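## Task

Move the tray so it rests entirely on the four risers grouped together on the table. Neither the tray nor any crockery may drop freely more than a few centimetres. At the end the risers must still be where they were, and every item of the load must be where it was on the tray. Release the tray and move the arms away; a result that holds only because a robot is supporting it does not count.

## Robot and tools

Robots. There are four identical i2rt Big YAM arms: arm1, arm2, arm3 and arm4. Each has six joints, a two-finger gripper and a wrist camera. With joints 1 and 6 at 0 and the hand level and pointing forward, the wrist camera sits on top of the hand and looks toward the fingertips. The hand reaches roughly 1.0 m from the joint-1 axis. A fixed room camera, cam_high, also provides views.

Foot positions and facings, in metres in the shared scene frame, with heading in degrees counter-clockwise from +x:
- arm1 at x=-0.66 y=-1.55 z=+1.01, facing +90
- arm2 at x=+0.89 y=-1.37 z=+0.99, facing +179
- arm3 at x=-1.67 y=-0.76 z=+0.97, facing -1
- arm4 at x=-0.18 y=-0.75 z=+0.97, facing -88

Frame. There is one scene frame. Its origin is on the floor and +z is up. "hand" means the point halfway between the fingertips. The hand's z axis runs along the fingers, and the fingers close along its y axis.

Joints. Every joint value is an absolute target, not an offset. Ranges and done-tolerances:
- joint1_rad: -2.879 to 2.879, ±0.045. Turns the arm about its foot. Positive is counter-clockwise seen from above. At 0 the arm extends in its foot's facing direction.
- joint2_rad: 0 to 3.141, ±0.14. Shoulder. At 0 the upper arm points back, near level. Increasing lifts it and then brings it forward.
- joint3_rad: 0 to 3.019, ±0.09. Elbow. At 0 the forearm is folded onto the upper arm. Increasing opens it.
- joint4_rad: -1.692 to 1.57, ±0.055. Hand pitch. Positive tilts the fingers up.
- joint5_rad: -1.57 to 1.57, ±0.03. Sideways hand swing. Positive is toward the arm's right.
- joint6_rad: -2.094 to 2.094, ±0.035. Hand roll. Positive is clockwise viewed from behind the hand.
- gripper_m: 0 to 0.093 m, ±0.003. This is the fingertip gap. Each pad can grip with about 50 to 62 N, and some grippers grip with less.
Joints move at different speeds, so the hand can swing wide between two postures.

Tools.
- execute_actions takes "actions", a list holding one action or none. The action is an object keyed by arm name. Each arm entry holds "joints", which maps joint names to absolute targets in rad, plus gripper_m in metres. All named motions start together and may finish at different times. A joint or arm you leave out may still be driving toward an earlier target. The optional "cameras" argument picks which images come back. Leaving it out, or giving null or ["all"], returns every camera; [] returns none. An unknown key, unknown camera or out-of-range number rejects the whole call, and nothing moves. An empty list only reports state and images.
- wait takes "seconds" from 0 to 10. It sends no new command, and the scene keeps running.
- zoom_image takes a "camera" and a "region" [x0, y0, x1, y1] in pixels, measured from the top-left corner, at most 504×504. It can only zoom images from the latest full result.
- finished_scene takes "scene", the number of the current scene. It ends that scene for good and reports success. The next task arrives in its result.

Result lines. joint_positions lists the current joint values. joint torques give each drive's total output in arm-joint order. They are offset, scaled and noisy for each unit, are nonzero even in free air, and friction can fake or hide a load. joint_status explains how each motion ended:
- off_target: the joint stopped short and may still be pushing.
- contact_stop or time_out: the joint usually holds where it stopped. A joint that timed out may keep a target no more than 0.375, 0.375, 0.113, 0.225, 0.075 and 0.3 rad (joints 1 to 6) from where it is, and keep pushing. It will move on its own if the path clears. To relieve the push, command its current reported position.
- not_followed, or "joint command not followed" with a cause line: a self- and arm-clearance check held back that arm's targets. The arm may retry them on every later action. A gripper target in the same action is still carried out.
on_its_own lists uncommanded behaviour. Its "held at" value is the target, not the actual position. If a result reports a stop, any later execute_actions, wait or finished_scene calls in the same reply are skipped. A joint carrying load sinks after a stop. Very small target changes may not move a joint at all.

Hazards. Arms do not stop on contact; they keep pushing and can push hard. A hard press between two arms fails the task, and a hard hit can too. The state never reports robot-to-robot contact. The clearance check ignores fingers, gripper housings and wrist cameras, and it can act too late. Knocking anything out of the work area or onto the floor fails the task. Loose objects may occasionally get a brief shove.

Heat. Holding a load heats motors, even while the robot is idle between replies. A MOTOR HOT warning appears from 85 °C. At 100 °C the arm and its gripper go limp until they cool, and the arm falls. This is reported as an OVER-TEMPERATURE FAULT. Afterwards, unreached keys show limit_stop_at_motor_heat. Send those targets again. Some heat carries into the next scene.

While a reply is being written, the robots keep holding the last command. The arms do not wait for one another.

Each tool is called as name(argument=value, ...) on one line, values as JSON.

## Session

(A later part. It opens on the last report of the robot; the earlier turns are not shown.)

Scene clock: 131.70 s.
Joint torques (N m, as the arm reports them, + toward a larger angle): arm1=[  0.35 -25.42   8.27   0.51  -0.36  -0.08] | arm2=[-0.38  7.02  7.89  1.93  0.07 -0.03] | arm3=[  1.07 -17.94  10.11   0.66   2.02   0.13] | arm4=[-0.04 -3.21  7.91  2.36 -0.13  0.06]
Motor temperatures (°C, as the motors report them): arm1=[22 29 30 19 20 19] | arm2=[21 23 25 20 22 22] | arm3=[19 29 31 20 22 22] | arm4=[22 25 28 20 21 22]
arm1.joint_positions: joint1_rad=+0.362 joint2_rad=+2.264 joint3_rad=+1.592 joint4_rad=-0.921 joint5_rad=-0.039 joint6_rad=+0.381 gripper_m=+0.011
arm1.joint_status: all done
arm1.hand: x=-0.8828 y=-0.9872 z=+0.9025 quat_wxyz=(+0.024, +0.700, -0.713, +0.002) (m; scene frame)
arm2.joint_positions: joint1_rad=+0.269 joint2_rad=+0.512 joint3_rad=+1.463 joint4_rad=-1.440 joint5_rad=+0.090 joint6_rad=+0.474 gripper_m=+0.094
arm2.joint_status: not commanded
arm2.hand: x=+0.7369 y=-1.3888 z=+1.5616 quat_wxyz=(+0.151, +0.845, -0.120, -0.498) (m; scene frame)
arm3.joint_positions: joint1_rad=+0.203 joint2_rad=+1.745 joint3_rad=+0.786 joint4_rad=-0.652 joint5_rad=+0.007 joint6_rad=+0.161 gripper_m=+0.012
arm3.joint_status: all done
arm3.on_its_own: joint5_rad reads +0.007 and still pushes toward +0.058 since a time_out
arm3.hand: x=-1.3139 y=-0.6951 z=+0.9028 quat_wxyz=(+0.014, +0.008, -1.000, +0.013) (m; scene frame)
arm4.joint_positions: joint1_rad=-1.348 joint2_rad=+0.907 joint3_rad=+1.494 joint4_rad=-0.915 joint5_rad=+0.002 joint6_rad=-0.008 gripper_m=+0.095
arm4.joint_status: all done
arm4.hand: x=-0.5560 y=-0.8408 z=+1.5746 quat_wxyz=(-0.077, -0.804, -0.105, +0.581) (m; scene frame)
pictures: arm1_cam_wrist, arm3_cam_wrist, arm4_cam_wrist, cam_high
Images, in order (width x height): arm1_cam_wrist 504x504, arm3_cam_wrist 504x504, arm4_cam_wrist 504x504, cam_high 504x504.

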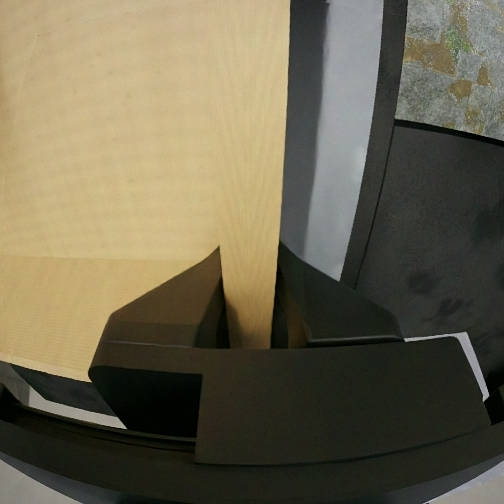

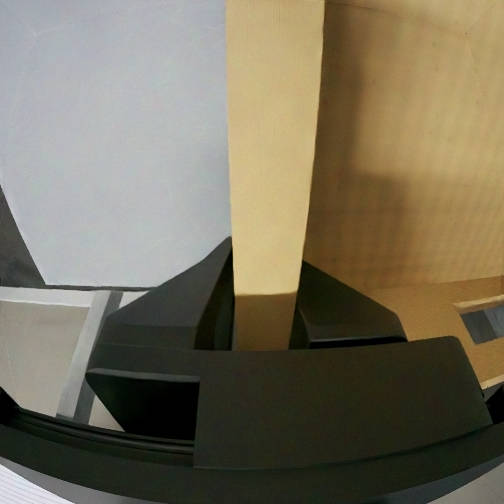

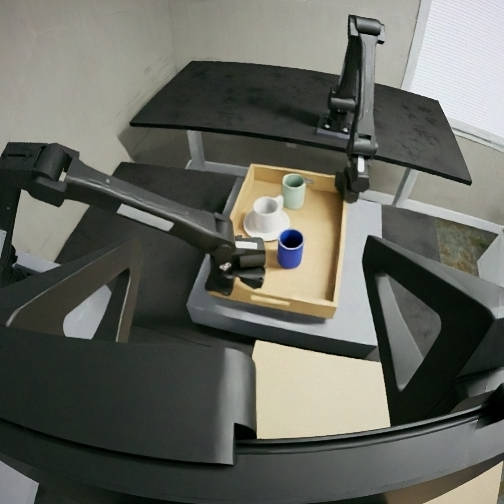

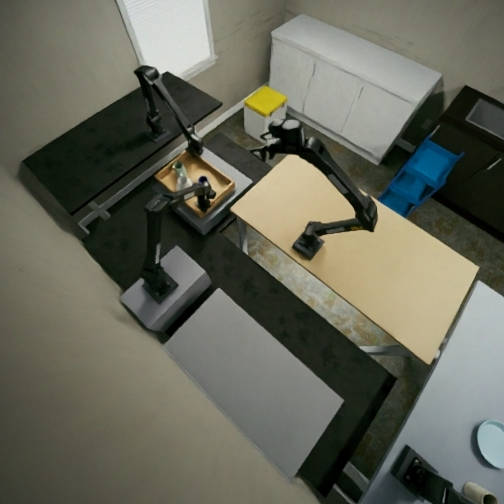

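execute_actions(actions=[{"arm1": {"joints": {"joint1_rad": 0.330, "joint2_rad": 2.195, "joint3_rad": 1.597, "joint4_rad": -0.889, "joint6_rad": 0.352}}, "arm3": {"joints": {"joint2_rad": 1.715, "joint3_rad": 0.878, "joint4_rad": -0.614}}}], cameras=["arm1_cam_wrist", "arm3_cam_wrist", "arm4_cam_wrist", "cam_high"])

Scene clock: 136.67 s.
Joint torques (N m, as the arm reports them, + toward a larger angle): arm1=[ -0.4  -25.2    7.83   0.63  -0.44  -0.18] | arm2=[-0.46  7.56  7.84  2.    0.04  0.01] | arm3=[  1.11 -17.67  10.13   0.77   1.98   0.1 ] | arm4=[-0.05 -3.22  7.89  2.37 -0.13  0.07]
Motor temperatures (°C, as the motors report them): arm1=[22 30 30 19 20 19] | arm2=[21 23 25 20 22 22] | arm3=[19 29 32 20 24 22] | arm4=[22 25 28 20 21 22]
arm1.joint_positions: joint1_rad=+0.349 joint2_rad=+2.264 joint3_rad=+1.575 joint4_rad=-0.899 joint5_rad=-0.037 joint6_rad=+0.371 gripper_m=+0.011
arm1.joint_status: all done
arm1.hand: x=-0.8740 y=-0.9870 z=+0.8973 quat_wxyz=(+0.022, +0.700, -0.714, +0.000) (m; scene frame)
arm2.joint_positions: joint1_rad=+0.269 joint2_rad=+0.512 joint3_rad=+1.463 joint4_rad=-1.440 joint5_rad=+0.090 joint6_rad=+0.474 gripper_m=+0.094
arm2.joint_status: not commanded
arm2.hand: x=+0.7369 y=-1.3888 z=+1.5616 quat_wxyz=(+0.151, +0.845, -0.120, -0.498) (m; scene frame)
arm3.joint_positions: joint1_rad=+0.203 joint2_rad=+1.779 joint3_rad=+0.803 joint4_rad=-0.623 joint5_rad=+0.009 joint6_rad=+0.164 gripper_m=+0.012
arm3.joint_status: all done
arm3.on_its_own: joint5_rad reads +0.009 and still pushes toward +0.058 since a time_out
arm3.hand: x=-1.3044 y=-0.6937 z=+0.8944 quat_wxyz=(+0.008, +0.007, -1.000, +0.013) (m; scene frame)
arm4.joint_positions: joint1_rad=-1.348 joint2_rad=+0.907 joint3_rad=+1.494 joint4_rad=-0.915 joint5_rad=+0.002 joint6_rad=-0.008 gripper_m=+0.095
arm4.joint_status: not commanded
arm4.hand: x=-0.5560 y=-0.8408 z=+1.5746 quat_wxyz=(-0.077, -0.804, -0.105, +0.581) (m; scene frame)
pictures: arm1_cam_wrist, arm3_cam_wrist, arm4_cam_wrist, cam_high
Images, in order (width x height): arm1_cam_wrist 504x504, arm3_cam_wrist 504x504, arm4_cam_wrist 504x504, cam_high 504x504.

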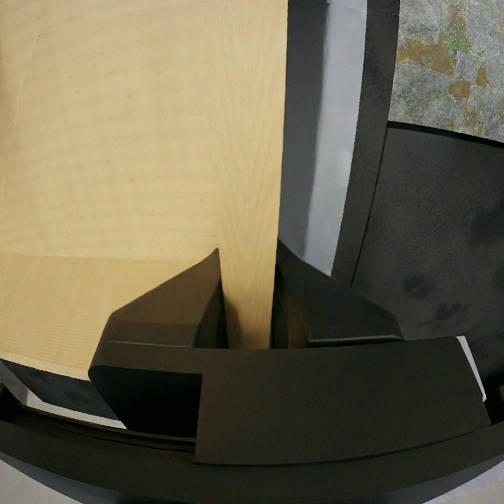

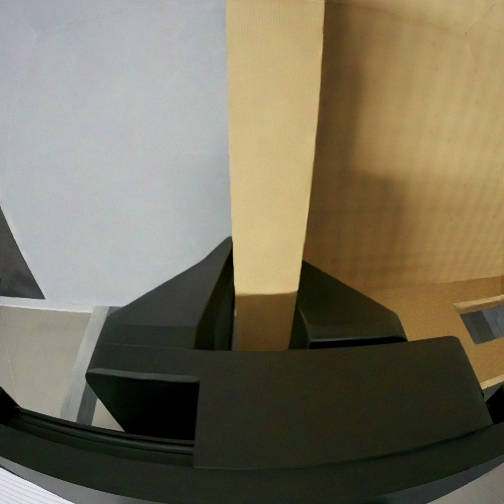

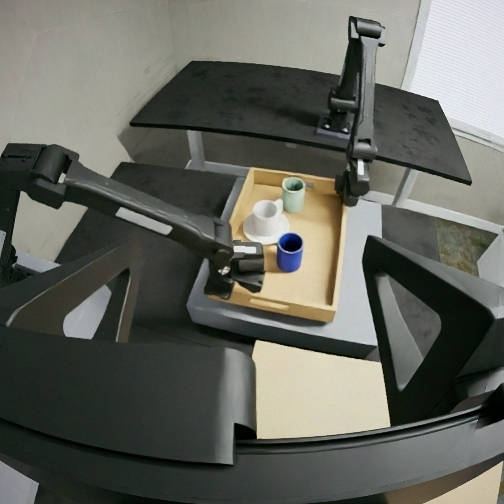

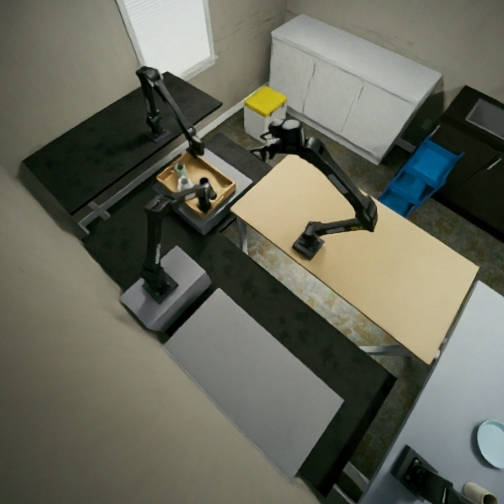

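zoom_image(camera="arm4_cam_wrist", region=[170, 150, 400, 360])

zoom_image(camera="cam_high", region=[130, 120, 280, 250])

Region (170, 150, 400, 360) of arm4_cam_wrist's 504x504 image, scaled by 2.191, with more detail than that image has; it fills the top 460 rows of this view, and the rest is white.

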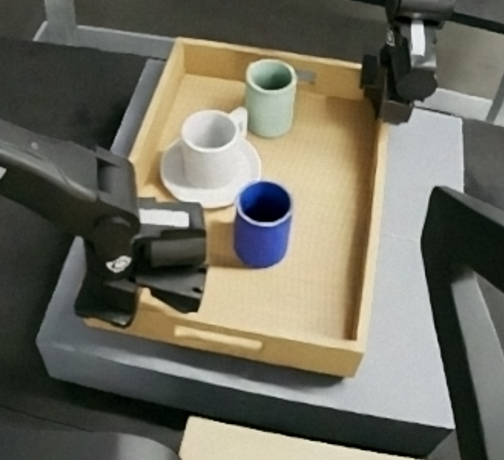

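Region (130, 120, 280, 250) of cam_high's 504x504 image, scaled by 3.360, with more detail than that image has; it fills the top 437 rows of this view, and the rest is white.

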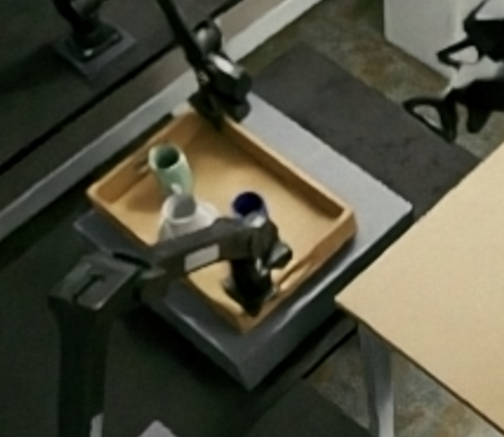

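execute_actions(actions=[])

Scene clock: 140.63 s.
Joint torques (N m, as the arm reports them, + toward a larger angle): arm1=[ -0.22 -25.11   7.81   0.63  -0.44  -0.18] | arm2=[-0.49  6.83  7.93  1.96  0.07  0.03] | arm3=[  1.11 -17.85  10.19   0.79   1.98   0.11] | arm4=[-0.04 -3.16  7.89  2.38 -0.13  0.06]
Motor temperatures (°C, as the motors report them): arm1=[22 31 29 19 20 19] | arm2=[21 23 25 20 22 22] | arm3=[19 29 33 20 24 22] | arm4=[22 25 28 20 21 22]
arm1.joint_positions: joint1_rad=+0.349 joint2_rad=+2.264 joint3_rad=+1.575 joint4_rad=-0.899 joint5_rad=-0.037 joint6_rad=+0.370 gripper_m=+0.011
arm1.joint_status: all done
arm1.hand: x=-0.8740 y=-0.9870 z=+0.8973 quat_wxyz=(+0.022, +0.700, -0.714, +0.000) (m; scene frame)
arm2.joint_positions: joint1_rad=+0.269 joint2_rad=+0.512 joint3_rad=+1.463 joint4_rad=-1.440 joint5_rad=+0.090 joint6_rad=+0.474 gripper_m=+0.094
arm2.joint_status: not commanded
arm2.hand: x=+0.7369 y=-1.3888 z=+1.5616 quat_wxyz=(+0.151, +0.845, -0.120, -0.498) (m; scene frame)
arm3.joint_positions: joint1_rad=+0.203 joint2_rad=+1.779 joint3_rad=+0.803 joint4_rad=-0.623 joint5_rad=+0.009 joint6_rad=+0.164 gripper_m=+0.012
arm3.joint_status: all done
arm3.on_its_own: joint5_rad reads +0.009 and still pushes toward +0.058 since a time_out
arm3.hand: x=-1.3044 y=-0.6937 z=+0.8944 quat_wxyz=(+0.008, +0.007, -1.000, +0.013) (m; scene frame)
arm4.joint_positions: joint1_rad=-1.348 joint2_rad=+0.907 joint3_rad=+1.494 joint4_rad=-0.915 joint5_rad=+0.002 joint6_rad=-0.008 gripper_m=+0.095
arm4.joint_status: not commanded
arm4.hand: x=-0.5560 y=-0.8408 z=+1.5746 quat_wxyz=(-0.077, -0.804, -0.105, +0.581) (m; scene frame)
pictures: arm1_cam_wrist, arm2_cam_wrist, arm3_cam_wrist, arm4_cam_wrist, cam_high
Images, in order (width x height): arm1_cam_wrist 504x504, arm2_cam_wrist 504x504, arm3_cam_wrist 504x504, arm4_cam_wrist 504x504, cam_high 504x504.

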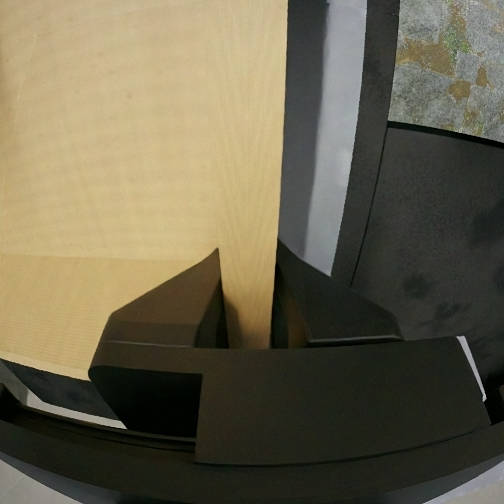

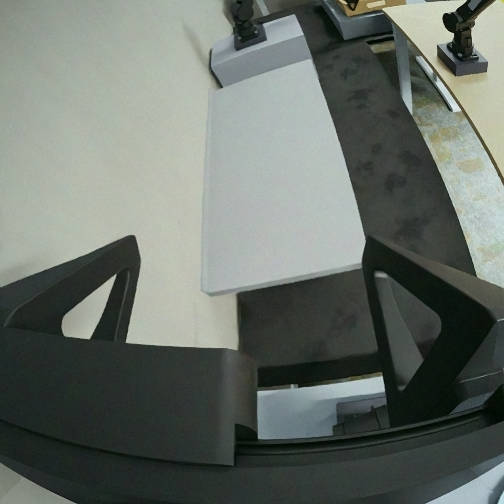

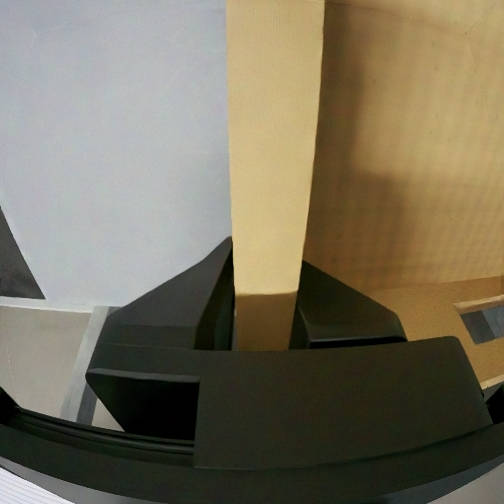

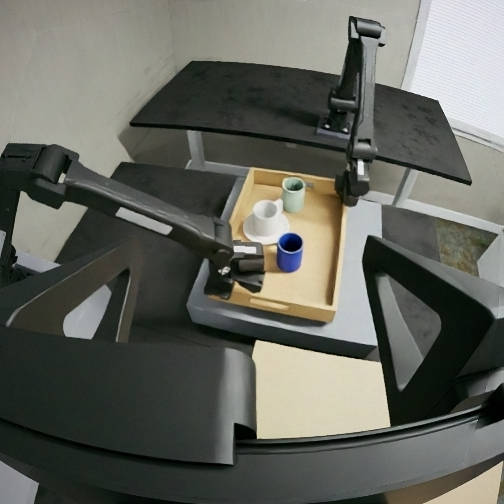

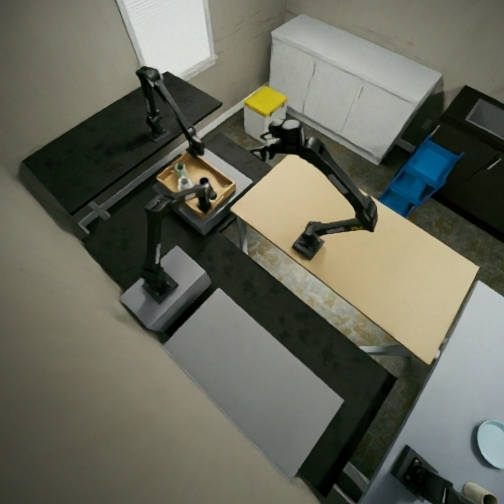

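execute_actions(actions=[{"arm1": {"joints": {"joint2_rad": 2.225, "joint4_rad": -0.866}}, "arm3": {"joints": {"joint2_rad": 1.758, "joint4_rad": -0.578}}}], cameras=["arm4_cam_wrist", "arm1_cam_wrist", "arm3_cam_wrist"])

Scene clock: 144.53 s.
Joint torques (N m, as the arm reports them, + toward a larger angle): arm1=[ -0.13 -23.57   7.81   1.13  -0.49  -0.12] | arm2=[-0.68  7.52  8.02  2.17  0.07 -0.03] | arm3=[  1.15 -17.78   9.81   1.01   1.52   0.16] | arm4=[-0.01 -3.21  7.9   2.36 -0.13  0.06]
Motor temperatures (°C, as the motors report them): arm1=[22 31 29 19 20 19] | arm2=[21 23 25 20 22 22] | arm3=[19 29 33 20 25 22] | arm4=[22 25 28 20 21 22]
arm1.joint_positions: joint1_rad=+0.347 joint2_rad=+2.274 joint3_rad=+1.574 joint4_rad=-0.888 joint5_rad=-0.035 joint6_rad=+0.365 gripper_m=+0.011
arm1.joint_status: all done
arm1.hand: x=-0.8725 y=-0.9865 z=+0.8912 quat_wxyz=(+0.021, +0.701, -0.713, +0.000) (m; scene frame)
arm2.joint_positions: joint1_rad=+0.269 joint2_rad=+0.512 joint3_rad=+1.463 joint4_rad=-1.440 joint5_rad=+0.090 joint6_rad=+0.474 gripper_m=+0.094
arm2.joint_status: not commanded
arm2.hand: x=+0.7369 y=-1.3888 z=+1.5616 quat_wxyz=(+0.151, +0.845, -0.120, -0.498) (m; scene frame)
arm3.joint_positions: joint1_rad=+0.204 joint2_rad=+1.816 joint3_rad=+0.803 joint4_rad=-0.594 joint5_rad=+0.021 joint6_rad=+0.161 gripper_m=+0.012
arm3.joint_status: all done
arm3.on_its_own: joint5_rad reads +0.021 and still pushes toward +0.058 since a time_out
arm3.hand: x=-1.3045 y=-0.6959 z=+0.8811 quat_wxyz=(+0.011, +0.009, -1.000, +0.020) (m; scene frame)
arm4.joint_positions: joint1_rad=-1.348 joint2_rad=+0.907 joint3_rad=+1.494 joint4_rad=-0.915 joint5_rad=+0.002 joint6_rad=-0.008 gripper_m=+0.095
arm4.joint_status: not commanded
arm4.hand: x=-0.5560 y=-0.8408 z=+1.5746 quat_wxyz=(-0.077, -0.804, -0.105, +0.581) (m; scene frame)
pictures: arm1_cam_wrist, arm3_cam_wrist, arm4_cam_wrist
Images, in order (width x height): arm1_cam_wrist 504x504, arm3_cam_wrist 504x504, arm4_cam_wrist 504x504.

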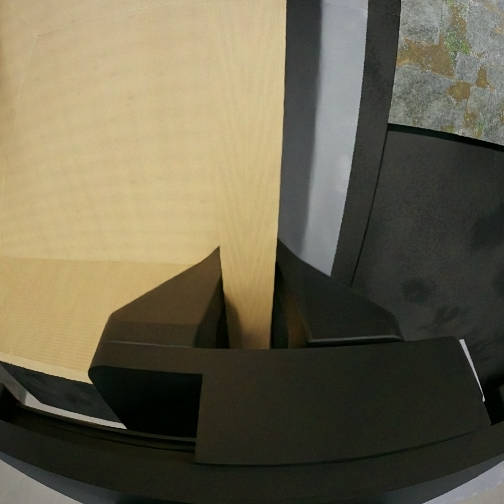

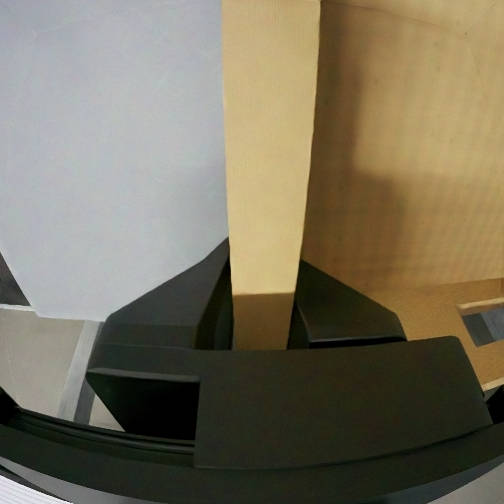

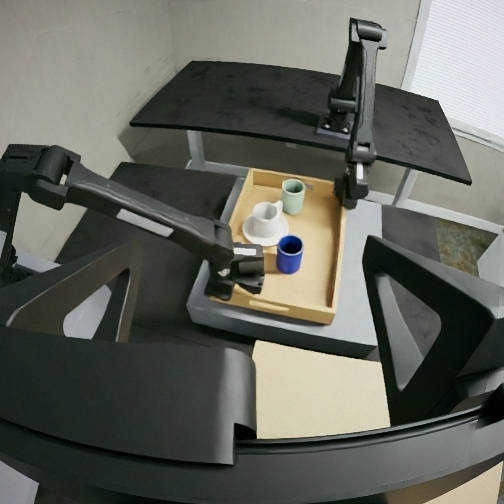

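execute_actions(actions=[{"arm1": {"joints": {"joint2_rad": 2.252, "joint4_rad": -0.850}}, "arm3": {"joints": {"joint2_rad": 1.778, "joint4_rad": -0.566}}}], cameras=["arm4_cam_wrist", "arm1_cam_wrist", "arm3_cam_wrist"])

Scene clock: 145.83 s.
Joint torques (N m, as the arm reports them, + toward a larger angle): arm1=[  0.13 -21.82   7.84   1.65  -0.5   -0.12] | arm2=[-0.52  7.87  7.8   2.04  0.03  0.02] | arm3=[  0.69 -16.56   9.76   1.17   1.38   0.14] | arm4=[-0.1  -3.19  7.89  2.38 -0.13  0.06]
Motor temperatures (°C, as the motors report them): arm1=[22 31 29 19 20 19] | arm2=[21 23 25 20 22 22] | arm3=[19 29 33 20 25 22] | arm4=[22 25 28 20 21 22]
arm1.joint_positions: joint1_rad=+0.346 joint2_rad=+2.275 joint3_rad=+1.574 joint4_rad=-0.885 joint5_rad=-0.035 joint6_rad=+0.363 gripper_m=+0.011
arm1.joint_status: all done
arm1.hand: x=-0.8725 y=-0.9860 z=+0.8905 quat_wxyz=(+0.021, +0.701, -0.713, -0.001) (m; scene frame)
arm2.joint_positions: joint1_rad=+0.269 joint2_rad=+0.512 joint3_rad=+1.463 joint4_rad=-1.440 joint5_rad=+0.090 joint6_rad=+0.474 gripper_m=+0.094
arm2.joint_status: not commanded
arm2.hand: x=+0.7369 y=-1.3888 z=+1.5616 quat_wxyz=(+0.151, +0.845, -0.120, -0.498) (m; scene frame)
arm3.joint_positions: joint1_rad=+0.206 joint2_rad=+1.827 joint3_rad=+0.803 joint4_rad=-0.585 joint5_rad=+0.025 joint6_rad=+0.161 gripper_m=+0.012
arm3.joint_status: all done
arm3.on_its_own: joint5_rad reads +0.025 and still pushes toward +0.058 since a time_out
arm3.hand: x=-1.3047 y=-0.6959 z=+0.8772 quat_wxyz=(+0.012, +0.010, -1.000, +0.022) (m; scene frame)
arm4.joint_positions: joint1_rad=-1.348 joint2_rad=+0.907 joint3_rad=+1.494 joint4_rad=-0.915 joint5_rad=+0.002 joint6_rad=-0.008 gripper_m=+0.095
arm4.joint_status: not commanded
arm4.hand: x=-0.5560 y=-0.8408 z=+1.5746 quat_wxyz=(-0.077, -0.804, -0.105, +0.581) (m; scene frame)
pictures: arm1_cam_wrist, arm3_cam_wrist, arm4_cam_wrist
Images, in order (width x height): arm1_cam_wrist 504x504, arm3_cam_wrist 504x504, arm4_cam_wrist 504x504.

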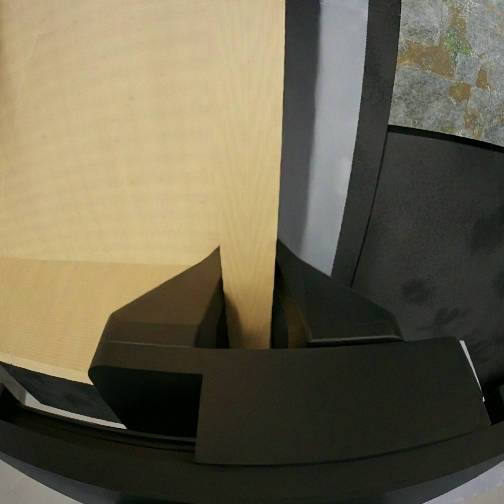

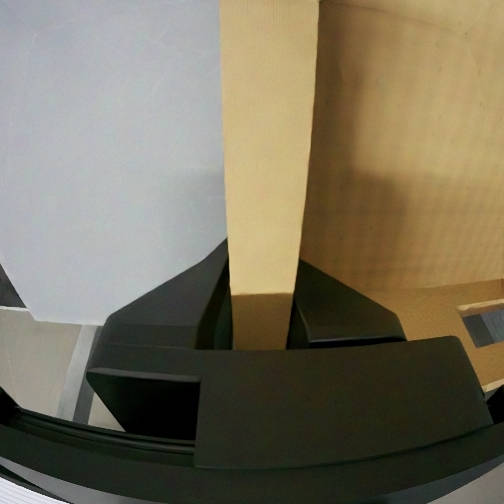

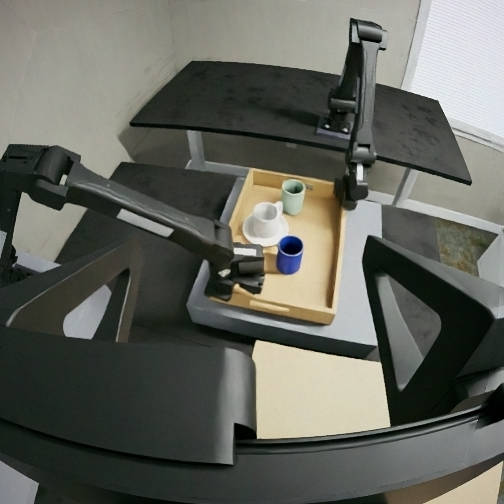

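execute_actions(actions=[{"arm1": {"joints": {"joint2_rad": 2.262, "joint4_rad": -0.890}}, "arm3": {"joints": {"joint2_rad": 1.805, "joint4_rad": -0.552}}}], cameras=["arm4_cam_wrist", "arm1_cam_wrist", "arm3_cam_wrist"])

Scene clock: 147.57 s.
Joint torques (N m, as the arm reports them, + toward a larger angle): arm1=[ -0.04 -21.14   7.78   0.19  -0.47  -0.11] | arm2=[-0.88  7.4   7.83  2.01  0.08  0.01] | arm3=[  0.77 -15.1    9.6    1.63   1.28   0.13] | arm4=[-0.11 -3.14  7.9   2.38 -0.13  0.06]
Motor temperatures (°C, as the motors report them): arm1=[22 31 29 19 20 19] | arm2=[21 23 25 20 22 22] | arm3=[19 29 33 20 24 22] | arm4=[22 25 28 20 21 22]
arm1.joint_positions: joint1_rad=+0.346 joint2_rad=+2.276 joint3_rad=+1.574 joint4_rad=-0.888 joint5_rad=-0.035 joint6_rad=+0.363 gripper_m=+0.011
arm1.joint_status: all done
arm1.hand: x=-0.8719 y=-0.9868 z=+0.8899 quat_wxyz=(+0.022, +0.701, -0.713, +0.001) (m; scene frame)
arm2.joint_positions: joint1_rad=+0.269 joint2_rad=+0.512 joint3_rad=+1.463 joint4_rad=-1.440 joint5_rad=+0.090 joint6_rad=+0.474 gripper_m=+0.094
arm2.joint_status: not commanded
arm2.hand: x=+0.7369 y=-1.3888 z=+1.5616 quat_wxyz=(+0.151, +0.845, -0.120, -0.498) (m; scene frame)
arm3.joint_positions: joint1_rad=+0.207 joint2_rad=+1.835 joint3_rad=+0.805 joint4_rad=-0.579 joint5_rad=+0.027 joint6_rad=+0.164 gripper_m=+0.012
arm3.joint_status: all done
arm3.on_its_own: joint5_rad reads +0.027 and still pushes toward +0.058 since a time_out
arm3.hand: x=-1.3039 y=-0.6956 z=+0.8748 quat_wxyz=(+0.012, +0.009, -1.000, +0.023) (m; scene frame)
arm4.joint_positions: joint1_rad=-1.348 joint2_rad=+0.907 joint3_rad=+1.494 joint4_rad=-0.915 joint5_rad=+0.002 joint6_rad=-0.008 gripper_m=+0.095
arm4.joint_status: not commanded
arm4.hand: x=-0.5560 y=-0.8408 z=+1.5746 quat_wxyz=(-0.077, -0.804, -0.105, +0.581) (m; scene frame)
pictures: arm1_cam_wrist, arm3_cam_wrist, arm4_cam_wrist
Images, in order (width x height): arm1_cam_wrist 504x504, arm3_cam_wrist 504x504, arm4_cam_wrist 504x504.

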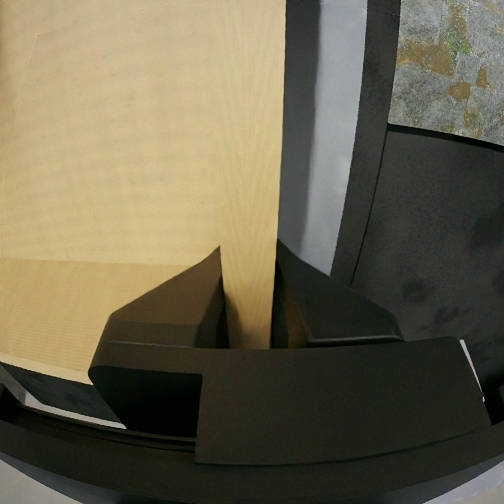

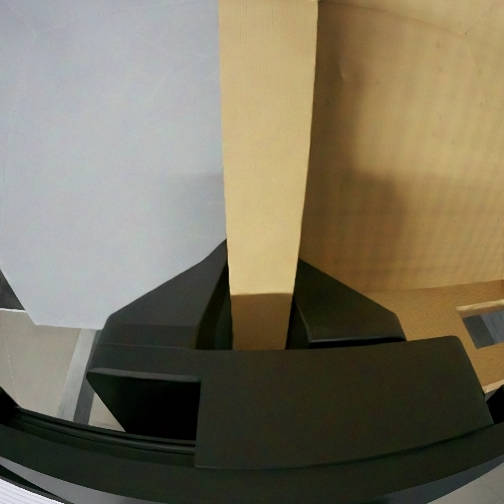

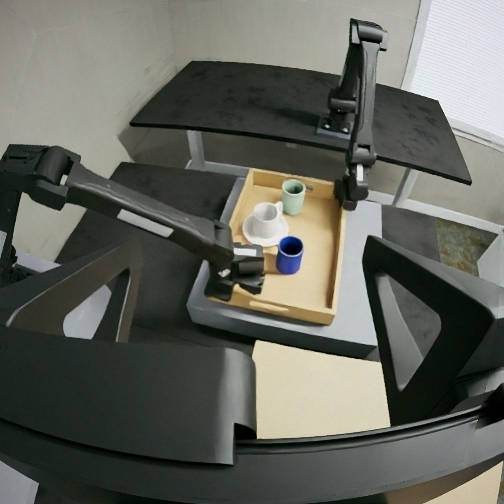

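zoom_image(camera="arm4_cam_wrist", region=[150, 150, 400, 370])

Region (150, 150, 400, 370) of arm4_cam_wrist's 504x504 image, scaled by 2.016, with more detail than that image has; it fills the top 444 rows of this view, and the rest is white.

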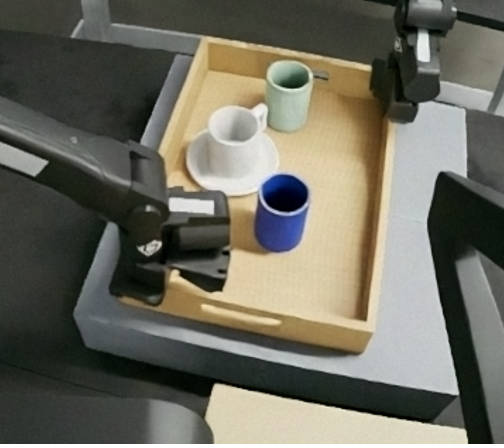

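execute_actions(actions=[{"arm1": {"joints": {"joint1_rad": 0.343, "joint2_rad": 2.271, "joint3_rad": 1.582, "joint4_rad": -0.888, "joint5_rad": -0.037, "joint6_rad": 0.361}}, "arm3": {"joints": {"joint1_rad": 0.208, "joint2_rad": 1.825, "joint3_rad": 0.835, "joint4_rad": -0.572, "joint5_rad": 0.035, "joint6_rad": 0.166}}}], cameras=["arm4_cam_wrist", "arm1_cam_wrist", "arm3_cam_wrist"])

Scene clock: 150.67 s.
Joint torques (N m, as the arm reports them, + toward a larger angle): arm1=[  1.09 -20.51   6.73   0.23  -0.12  -0.01] | arm2=[-0.52  7.46  7.84  2.04  0.03  0.01] | arm3=[  0.36 -13.98   6.29   0.71   0.49   0.03] | arm4=[-0.09 -3.18  7.9   2.38 -0.13  0.06]
Motor temperatures (°C, as the motors report them): arm1=[22 31 29 19 20 19] | arm2=[21 23 25 20 22 22] | arm3=[19 29 33 20 24 22] | arm4=[22 25 28 20 21 22]
arm1.joint_positions: joint1_rad=+0.346 joint2_rad=+2.276 joint3_rad=+1.574 joint4_rad=-0.888 joint5_rad=-0.034 joint6_rad=+0.363 gripper_m=+0.011
arm1.joint_status: all done
arm1.hand: x=-0.8717 y=-0.9868 z=+0.8896 quat_wxyz=(+0.022, +0.701, -0.713, +0.001) (m; scene frame)
arm2.joint_positions: joint1_rad=+0.269 joint2_rad=+0.512 joint3_rad=+1.463 joint4_rad=-1.440 joint5_rad=+0.090 joint6_rad=+0.474 gripper_m=+0.094
arm2.joint_status: not commanded
arm2.hand: x=+0.7369 y=-1.3888 z=+1.5616 quat_wxyz=(+0.151, +0.845, -0.120, -0.498) (m; scene frame)
arm3.joint_positions: joint1_rad=+0.207 joint2_rad=+1.836 joint3_rad=+0.805 joint4_rad=-0.579 joint5_rad=+0.025 joint6_rad=+0.164 gripper_m=+0.012
arm3.joint_status: all done
arm3.hand: x=-1.3041 y=-0.6953 z=+0.8745 quat_wxyz=(+0.012, +0.009, -1.000, +0.022) (m; scene frame)
arm4.joint_positions: joint1_rad=-1.348 joint2_rad=+0.907 joint3_rad=+1.494 joint4_rad=-0.915 joint5_rad=+0.002 joint6_rad=-0.008 gripper_m=+0.095
arm4.joint_status: not commanded
arm4.hand: x=-0.5560 y=-0.8408 z=+1.5746 quat_wxyz=(-0.077, -0.804, -0.105, +0.581) (m; scene frame)
pictures: arm1_cam_wrist, arm3_cam_wrist, arm4_cam_wrist
Images, in order (width x height): arm1_cam_wrist 504x504, arm3_cam_wrist 504x504, arm4_cam_wrist 504x504.

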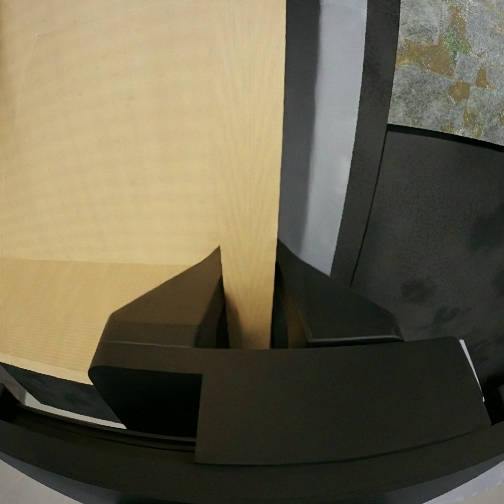

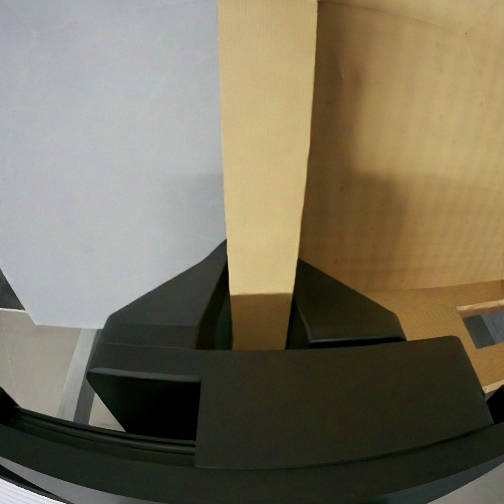

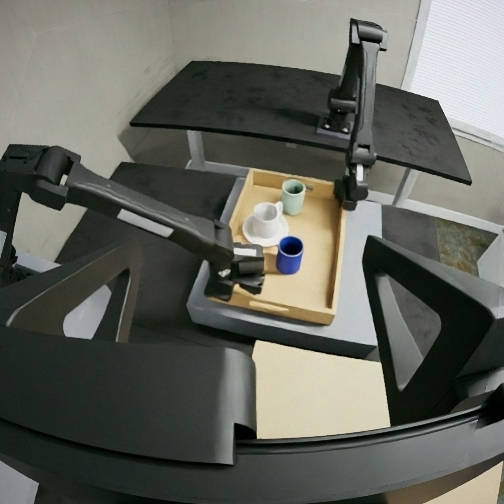

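execute_actions(actions=[{"arm1": {"joints": {"joint1_rad": 0.345, "joint3_rad": 1.577, "gripper_m": 0.06}}, "arm3": {"joints": {"joint2_rad": 1.830, "joint3_rad": 0.815, "joint4_rad": -0.577, "joint5_rad": 0.027, "gripper_m": 0.06}}}], cameras=["arm4_cam_wrist", "arm1_cam_wrist", "arm3_cam_wrist"])

Scene clock: 152.93 s.
Joint torques (N m, as the arm reports them, + toward a larger angle): arm1=[  1.51 -20.39   6.45   0.32  -0.12   0.  ] | arm2=[-0.41  7.79  7.85  1.91  0.04 -0.05] | arm3=[  0.41 -13.47   4.61   0.42   0.23   0.06] | arm4=[-0.06 -3.16  7.89  2.37 -0.13  0.07]
Motor temperatures (°C, as the motors report them): arm1=[22 31 29 19 20 19] | arm2=[21 23 25 20 22 22] | arm3=[19 28 33 20 23 22] | arm4=[22 25 28 20 21 22]
arm1.joint_positions: joint1_rad=+0.346 joint2_rad=+2.271 joint3_rad=+1.573 joint4_rad=-0.888 joint5_rad=-0.035 joint6_rad=+0.364 gripper_m=+0.060
arm1.joint_status: all done
arm1.hand: x=-0.8720 y=-0.9862 z=+0.8922 quat_wxyz=(+0.021, +0.701, -0.713, -0.001) (m; scene frame)
arm2.joint_positions: joint1_rad=+0.269 joint2_rad=+0.512 joint3_rad=+1.463 joint4_rad=-1.440 joint5_rad=+0.090 joint6_rad=+0.474 gripper_m=+0.094
arm2.joint_status: not commanded
arm2.hand: x=+0.7369 y=-1.3888 z=+1.5616 quat_wxyz=(+0.151, +0.845, -0.120, -0.498) (m; scene frame)
arm3.joint_positions: joint1_rad=+0.207 joint2_rad=+1.836 joint3_rad=+0.805 joint4_rad=-0.579 joint5_rad=+0.024 joint6_rad=+0.164 gripper_m=+0.060
arm3.joint_status: all done
arm3.hand: x=-1.3042 y=-0.6951 z=+0.8744 quat_wxyz=(+0.013, +0.009, -1.000, +0.022) (m; scene frame)
arm4.joint_positions: joint1_rad=-1.348 joint2_rad=+0.907 joint3_rad=+1.494 joint4_rad=-0.915 joint5_rad=+0.002 joint6_rad=-0.008 gripper_m=+0.095
arm4.joint_status: not commanded
arm4.hand: x=-0.5560 y=-0.8408 z=+1.5746 quat_wxyz=(-0.077, -0.804, -0.105, +0.581) (m; scene frame)
pictures: arm1_cam_wrist, arm3_cam_wrist, arm4_cam_wrist
Images, in order (width x height): arm1_cam_wrist 504x504, arm3_cam_wrist 504x504, arm4_cam_wrist 504x504.

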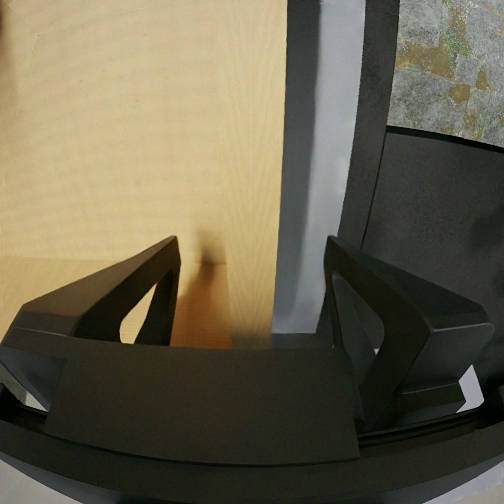

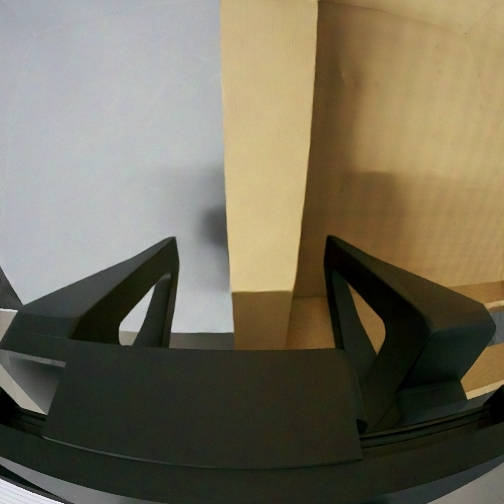

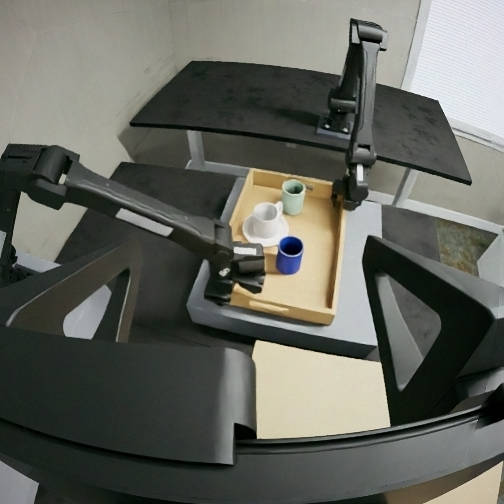

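execute_actions(actions=[{"arm1": {"joints": {"joint2_rad": 1.65}}, "arm3": {"joints": {"joint2_rad": 1.2}}}])

Scene clock: 160.37 s.
Joint torques (N m, as the arm reports them, + toward a larger angle): arm1=[  1.19 -15.81   9.46   1.25  -0.12  -0.04] | arm2=[-0.77  7.38  7.8   1.97  0.08  0.02] | arm3=[ 0.39 -8.23  8.83  1.72  0.22  0.03] | arm4=[-0.04 -3.2   7.9   2.37 -0.13  0.06]
Motor temperatures (°C, as the motors report them): arm1=[22 31 29 19 20 19] | arm2=[21 23 25 20 22 22] | arm3=[19 28 32 20 22 22] | arm4=[22 25 28 20 21 22]
arm1.joint_positions: joint1_rad=+0.346 joint2_rad=+1.647 joint3_rad=+1.572 joint4_rad=-0.888 joint5_rad=-0.035 joint6_rad=+0.364 gripper_m=+0.060
arm1.joint_status: all done
arm1.hand: x=-0.8818 y=-0.9545 z=+1.2798 quat_wxyz=(-0.108, +0.672, -0.677, -0.280) (m; scene frame)
arm2.joint_positions: joint1_rad=+0.269 joint2_rad=+0.512 joint3_rad=+1.463 joint4_rad=-1.440 joint5_rad=+0.090 joint6_rad=+0.474 gripper_m=+0.094
arm2.joint_status: not commanded
arm2.hand: x=+0.7369 y=-1.3888 z=+1.5616 quat_wxyz=(+0.151, +0.845, -0.120, -0.498) (m; scene frame)
arm3.joint_positions: joint1_rad=+0.207 joint2_rad=+1.196 joint3_rad=+0.805 joint4_rad=-0.579 joint5_rad=+0.024 joint6_rad=+0.164 gripper_m=+0.060
arm3.joint_status: all done
arm3.hand: x=-1.2426 y=-0.6800 z=+1.1293 quat_wxyz=(-0.298, +0.007, -0.954, -0.034) (m; scene frame)
arm4.joint_positions: joint1_rad=-1.348 joint2_rad=+0.907 joint3_rad=+1.494 joint4_rad=-0.915 joint5_rad=+0.002 joint6_rad=-0.008 gripper_m=+0.095
arm4.joint_status: not commanded
arm4.hand: x=-0.5560 y=-0.8408 z=+1.5746 quat_wxyz=(-0.077, -0.804, -0.105, +0.581) (m; scene frame)
pictures: arm1_cam_wrist, arm2_cam_wrist, arm3_cam_wrist, arm4_cam_wrist, cam_high
Images, in order (width x height): arm1_cam_wrist 504x504, arm2_cam_wrist 504x504, arm3_cam_wrist 504x504, arm4_cam_wrist 504x504, cam_high 504x504.

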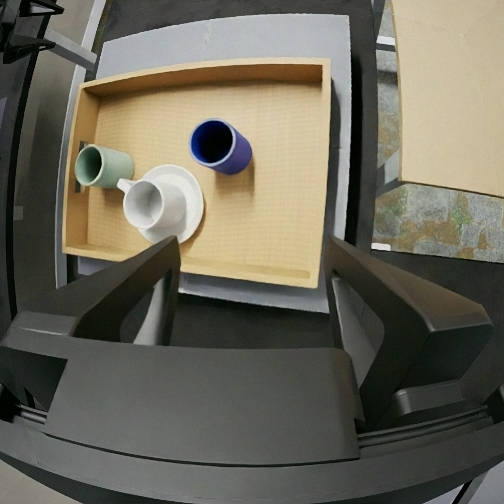

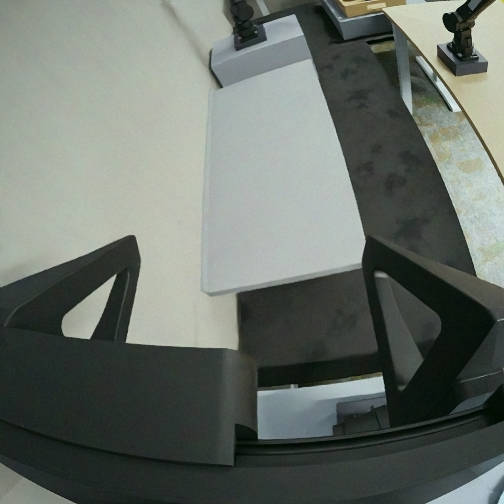

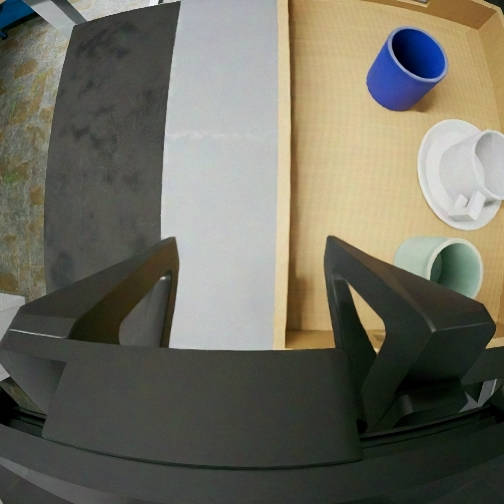

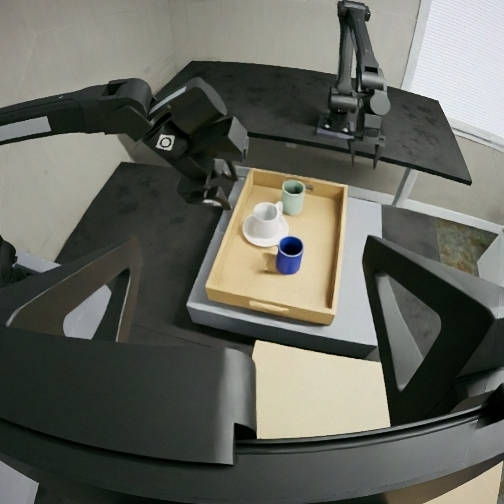

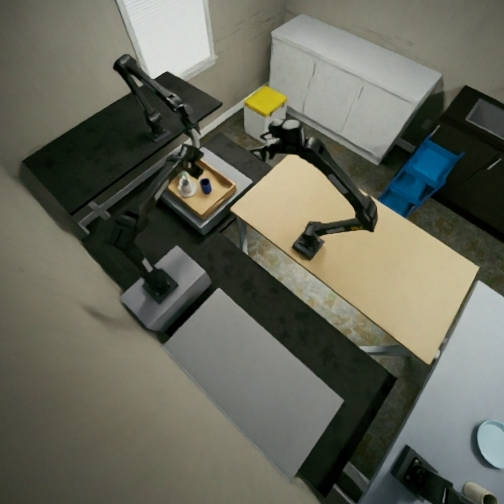

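zoom_image(camera="arm1_cam_wrist", region=[30, 20, 190, 300])

zoom_image(camera="cam_high", region=[120, 130, 270, 250])

Region (30, 20, 190, 300) of arm1_cam_wrist's 504x504 image, scaled by 1.800, with more detail than that image has; it fills the left 288 columns of this view, and the rest is white.

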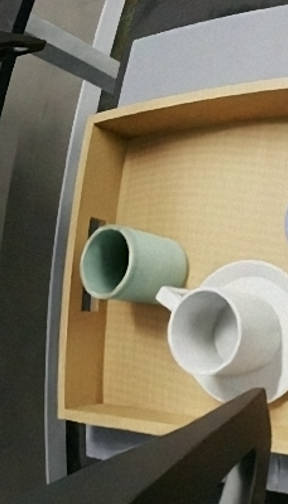

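Region (120, 130, 270, 250) of cam_high's 504x504 image, scaled by 3.360, with more detail than that image has; it fills the top 403 rows of this view, and the rest is white.

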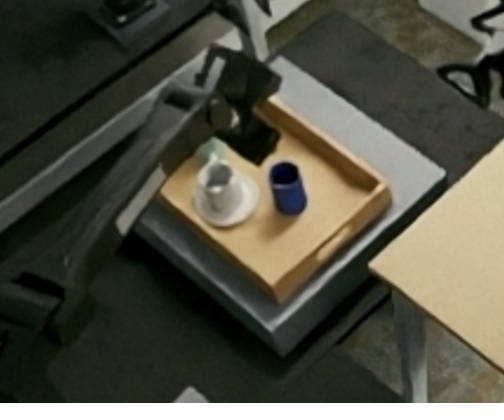

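execute_actions(actions=[{"arm1": {"joints": {"joint2_rad": 1.3}}, "arm3": {"joints": {"joint2_rad": 0.8}}}], cameras=["arm4_cam_wrist", "cam_high", "arm3_cam_wrist"])

Scene clock: 167.80 s.
Joint torques (N m, as the arm reports them, + toward a larger angle): arm1=[  1.02 -10.27   9.84   1.67  -0.11  -0.04] | arm2=[-0.48  7.49  7.86  2.    0.03  0.  ] | arm3=[ 0.75 -3.67  9.86  2.23  0.24  0.01] | arm4=[-0.03 -3.22  7.89  2.37 -0.13  0.06]
Motor temperatures (°C, as the motors report them): arm1=[22 30 30 19 20 19] | arm2=[21 23 26 20 22 22] | arm3=[19 27 32 20 21 22] | arm4=[22 25 29 20 21 22]
arm1.joint_positions: joint1_rad=+0.346 joint2_rad=+1.302 joint3_rad=+1.568 joint4_rad=-0.888 joint5_rad=-0.035 joint6_rad=+0.364 gripper_m=+0.060
arm1.joint_status: all done
arm1.hand: x=-0.8523 y=-1.0336 z=+1.4781 quat_wxyz=(-0.175, +0.629, -0.629, -0.422) (m; scene frame)
arm2.joint_positions: joint1_rad=+0.269 joint2_rad=+0.512 joint3_rad=+1.463 joint4_rad=-1.440 joint5_rad=+0.090 joint6_rad=+0.474 gripper_m=+0.094
arm2.joint_status: not commanded
arm2.hand: x=+0.7369 y=-1.3888 z=+1.5616 quat_wxyz=(+0.151, +0.845, -0.120, -0.498) (m; scene frame)
arm3.joint_positions: joint1_rad=+0.207 joint2_rad=+0.793 joint3_rad=+0.805 joint4_rad=-0.579 joint5_rad=+0.024 joint6_rad=+0.164 gripper_m=+0.060
arm3.joint_status: all done
arm3.hand: x=-1.2881 y=-0.6860 z=+1.2900 quat_wxyz=(-0.480, +0.006, -0.875, -0.067) (m; scene frame)
arm4.joint_positions: joint1_rad=-1.348 joint2_rad=+0.907 joint3_rad=+1.494 joint4_rad=-0.915 joint5_rad=+0.002 joint6_rad=-0.008 gripper_m=+0.095
arm4.joint_status: not commanded
arm4.hand: x=-0.5560 y=-0.8408 z=+1.5746 quat_wxyz=(-0.077, -0.804, -0.105, +0.581) (m; scene frame)
pictures: arm3_cam_wrist, arm4_cam_wrist, cam_high
Images, in order (width x height): arm3_cam_wrist 504x504, arm4_cam_wrist 504x504, cam_high 504x504.

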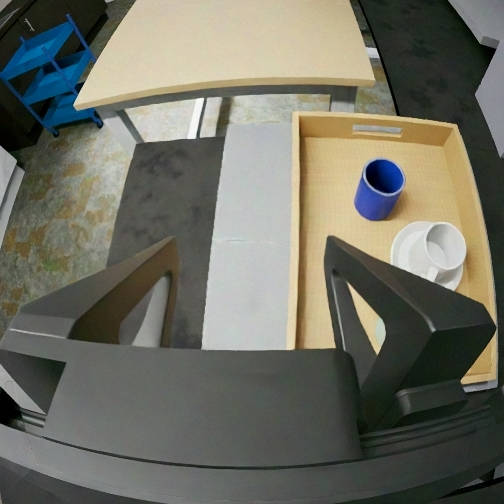

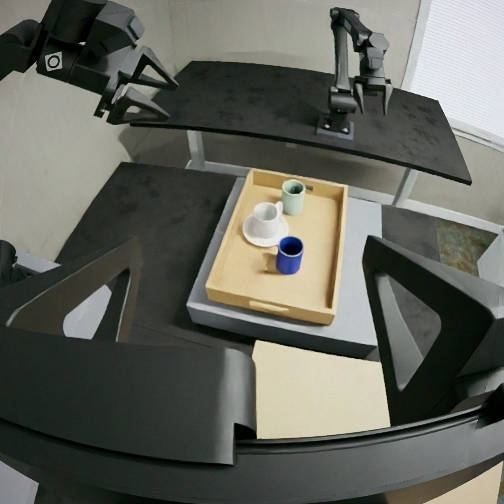

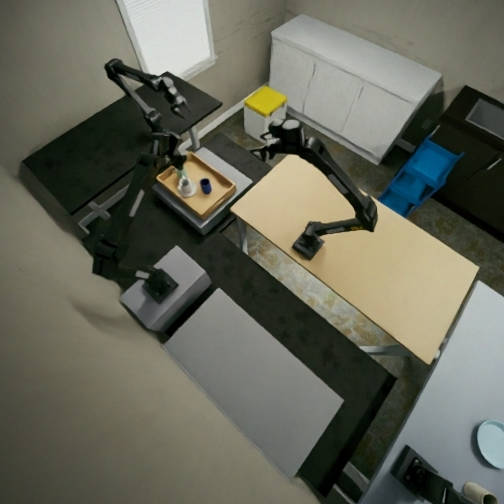

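The tray is resting fully on the risers with its load in place, and the arms are clear.

finished_scene(scene=2)

The scene is finished: the task was done.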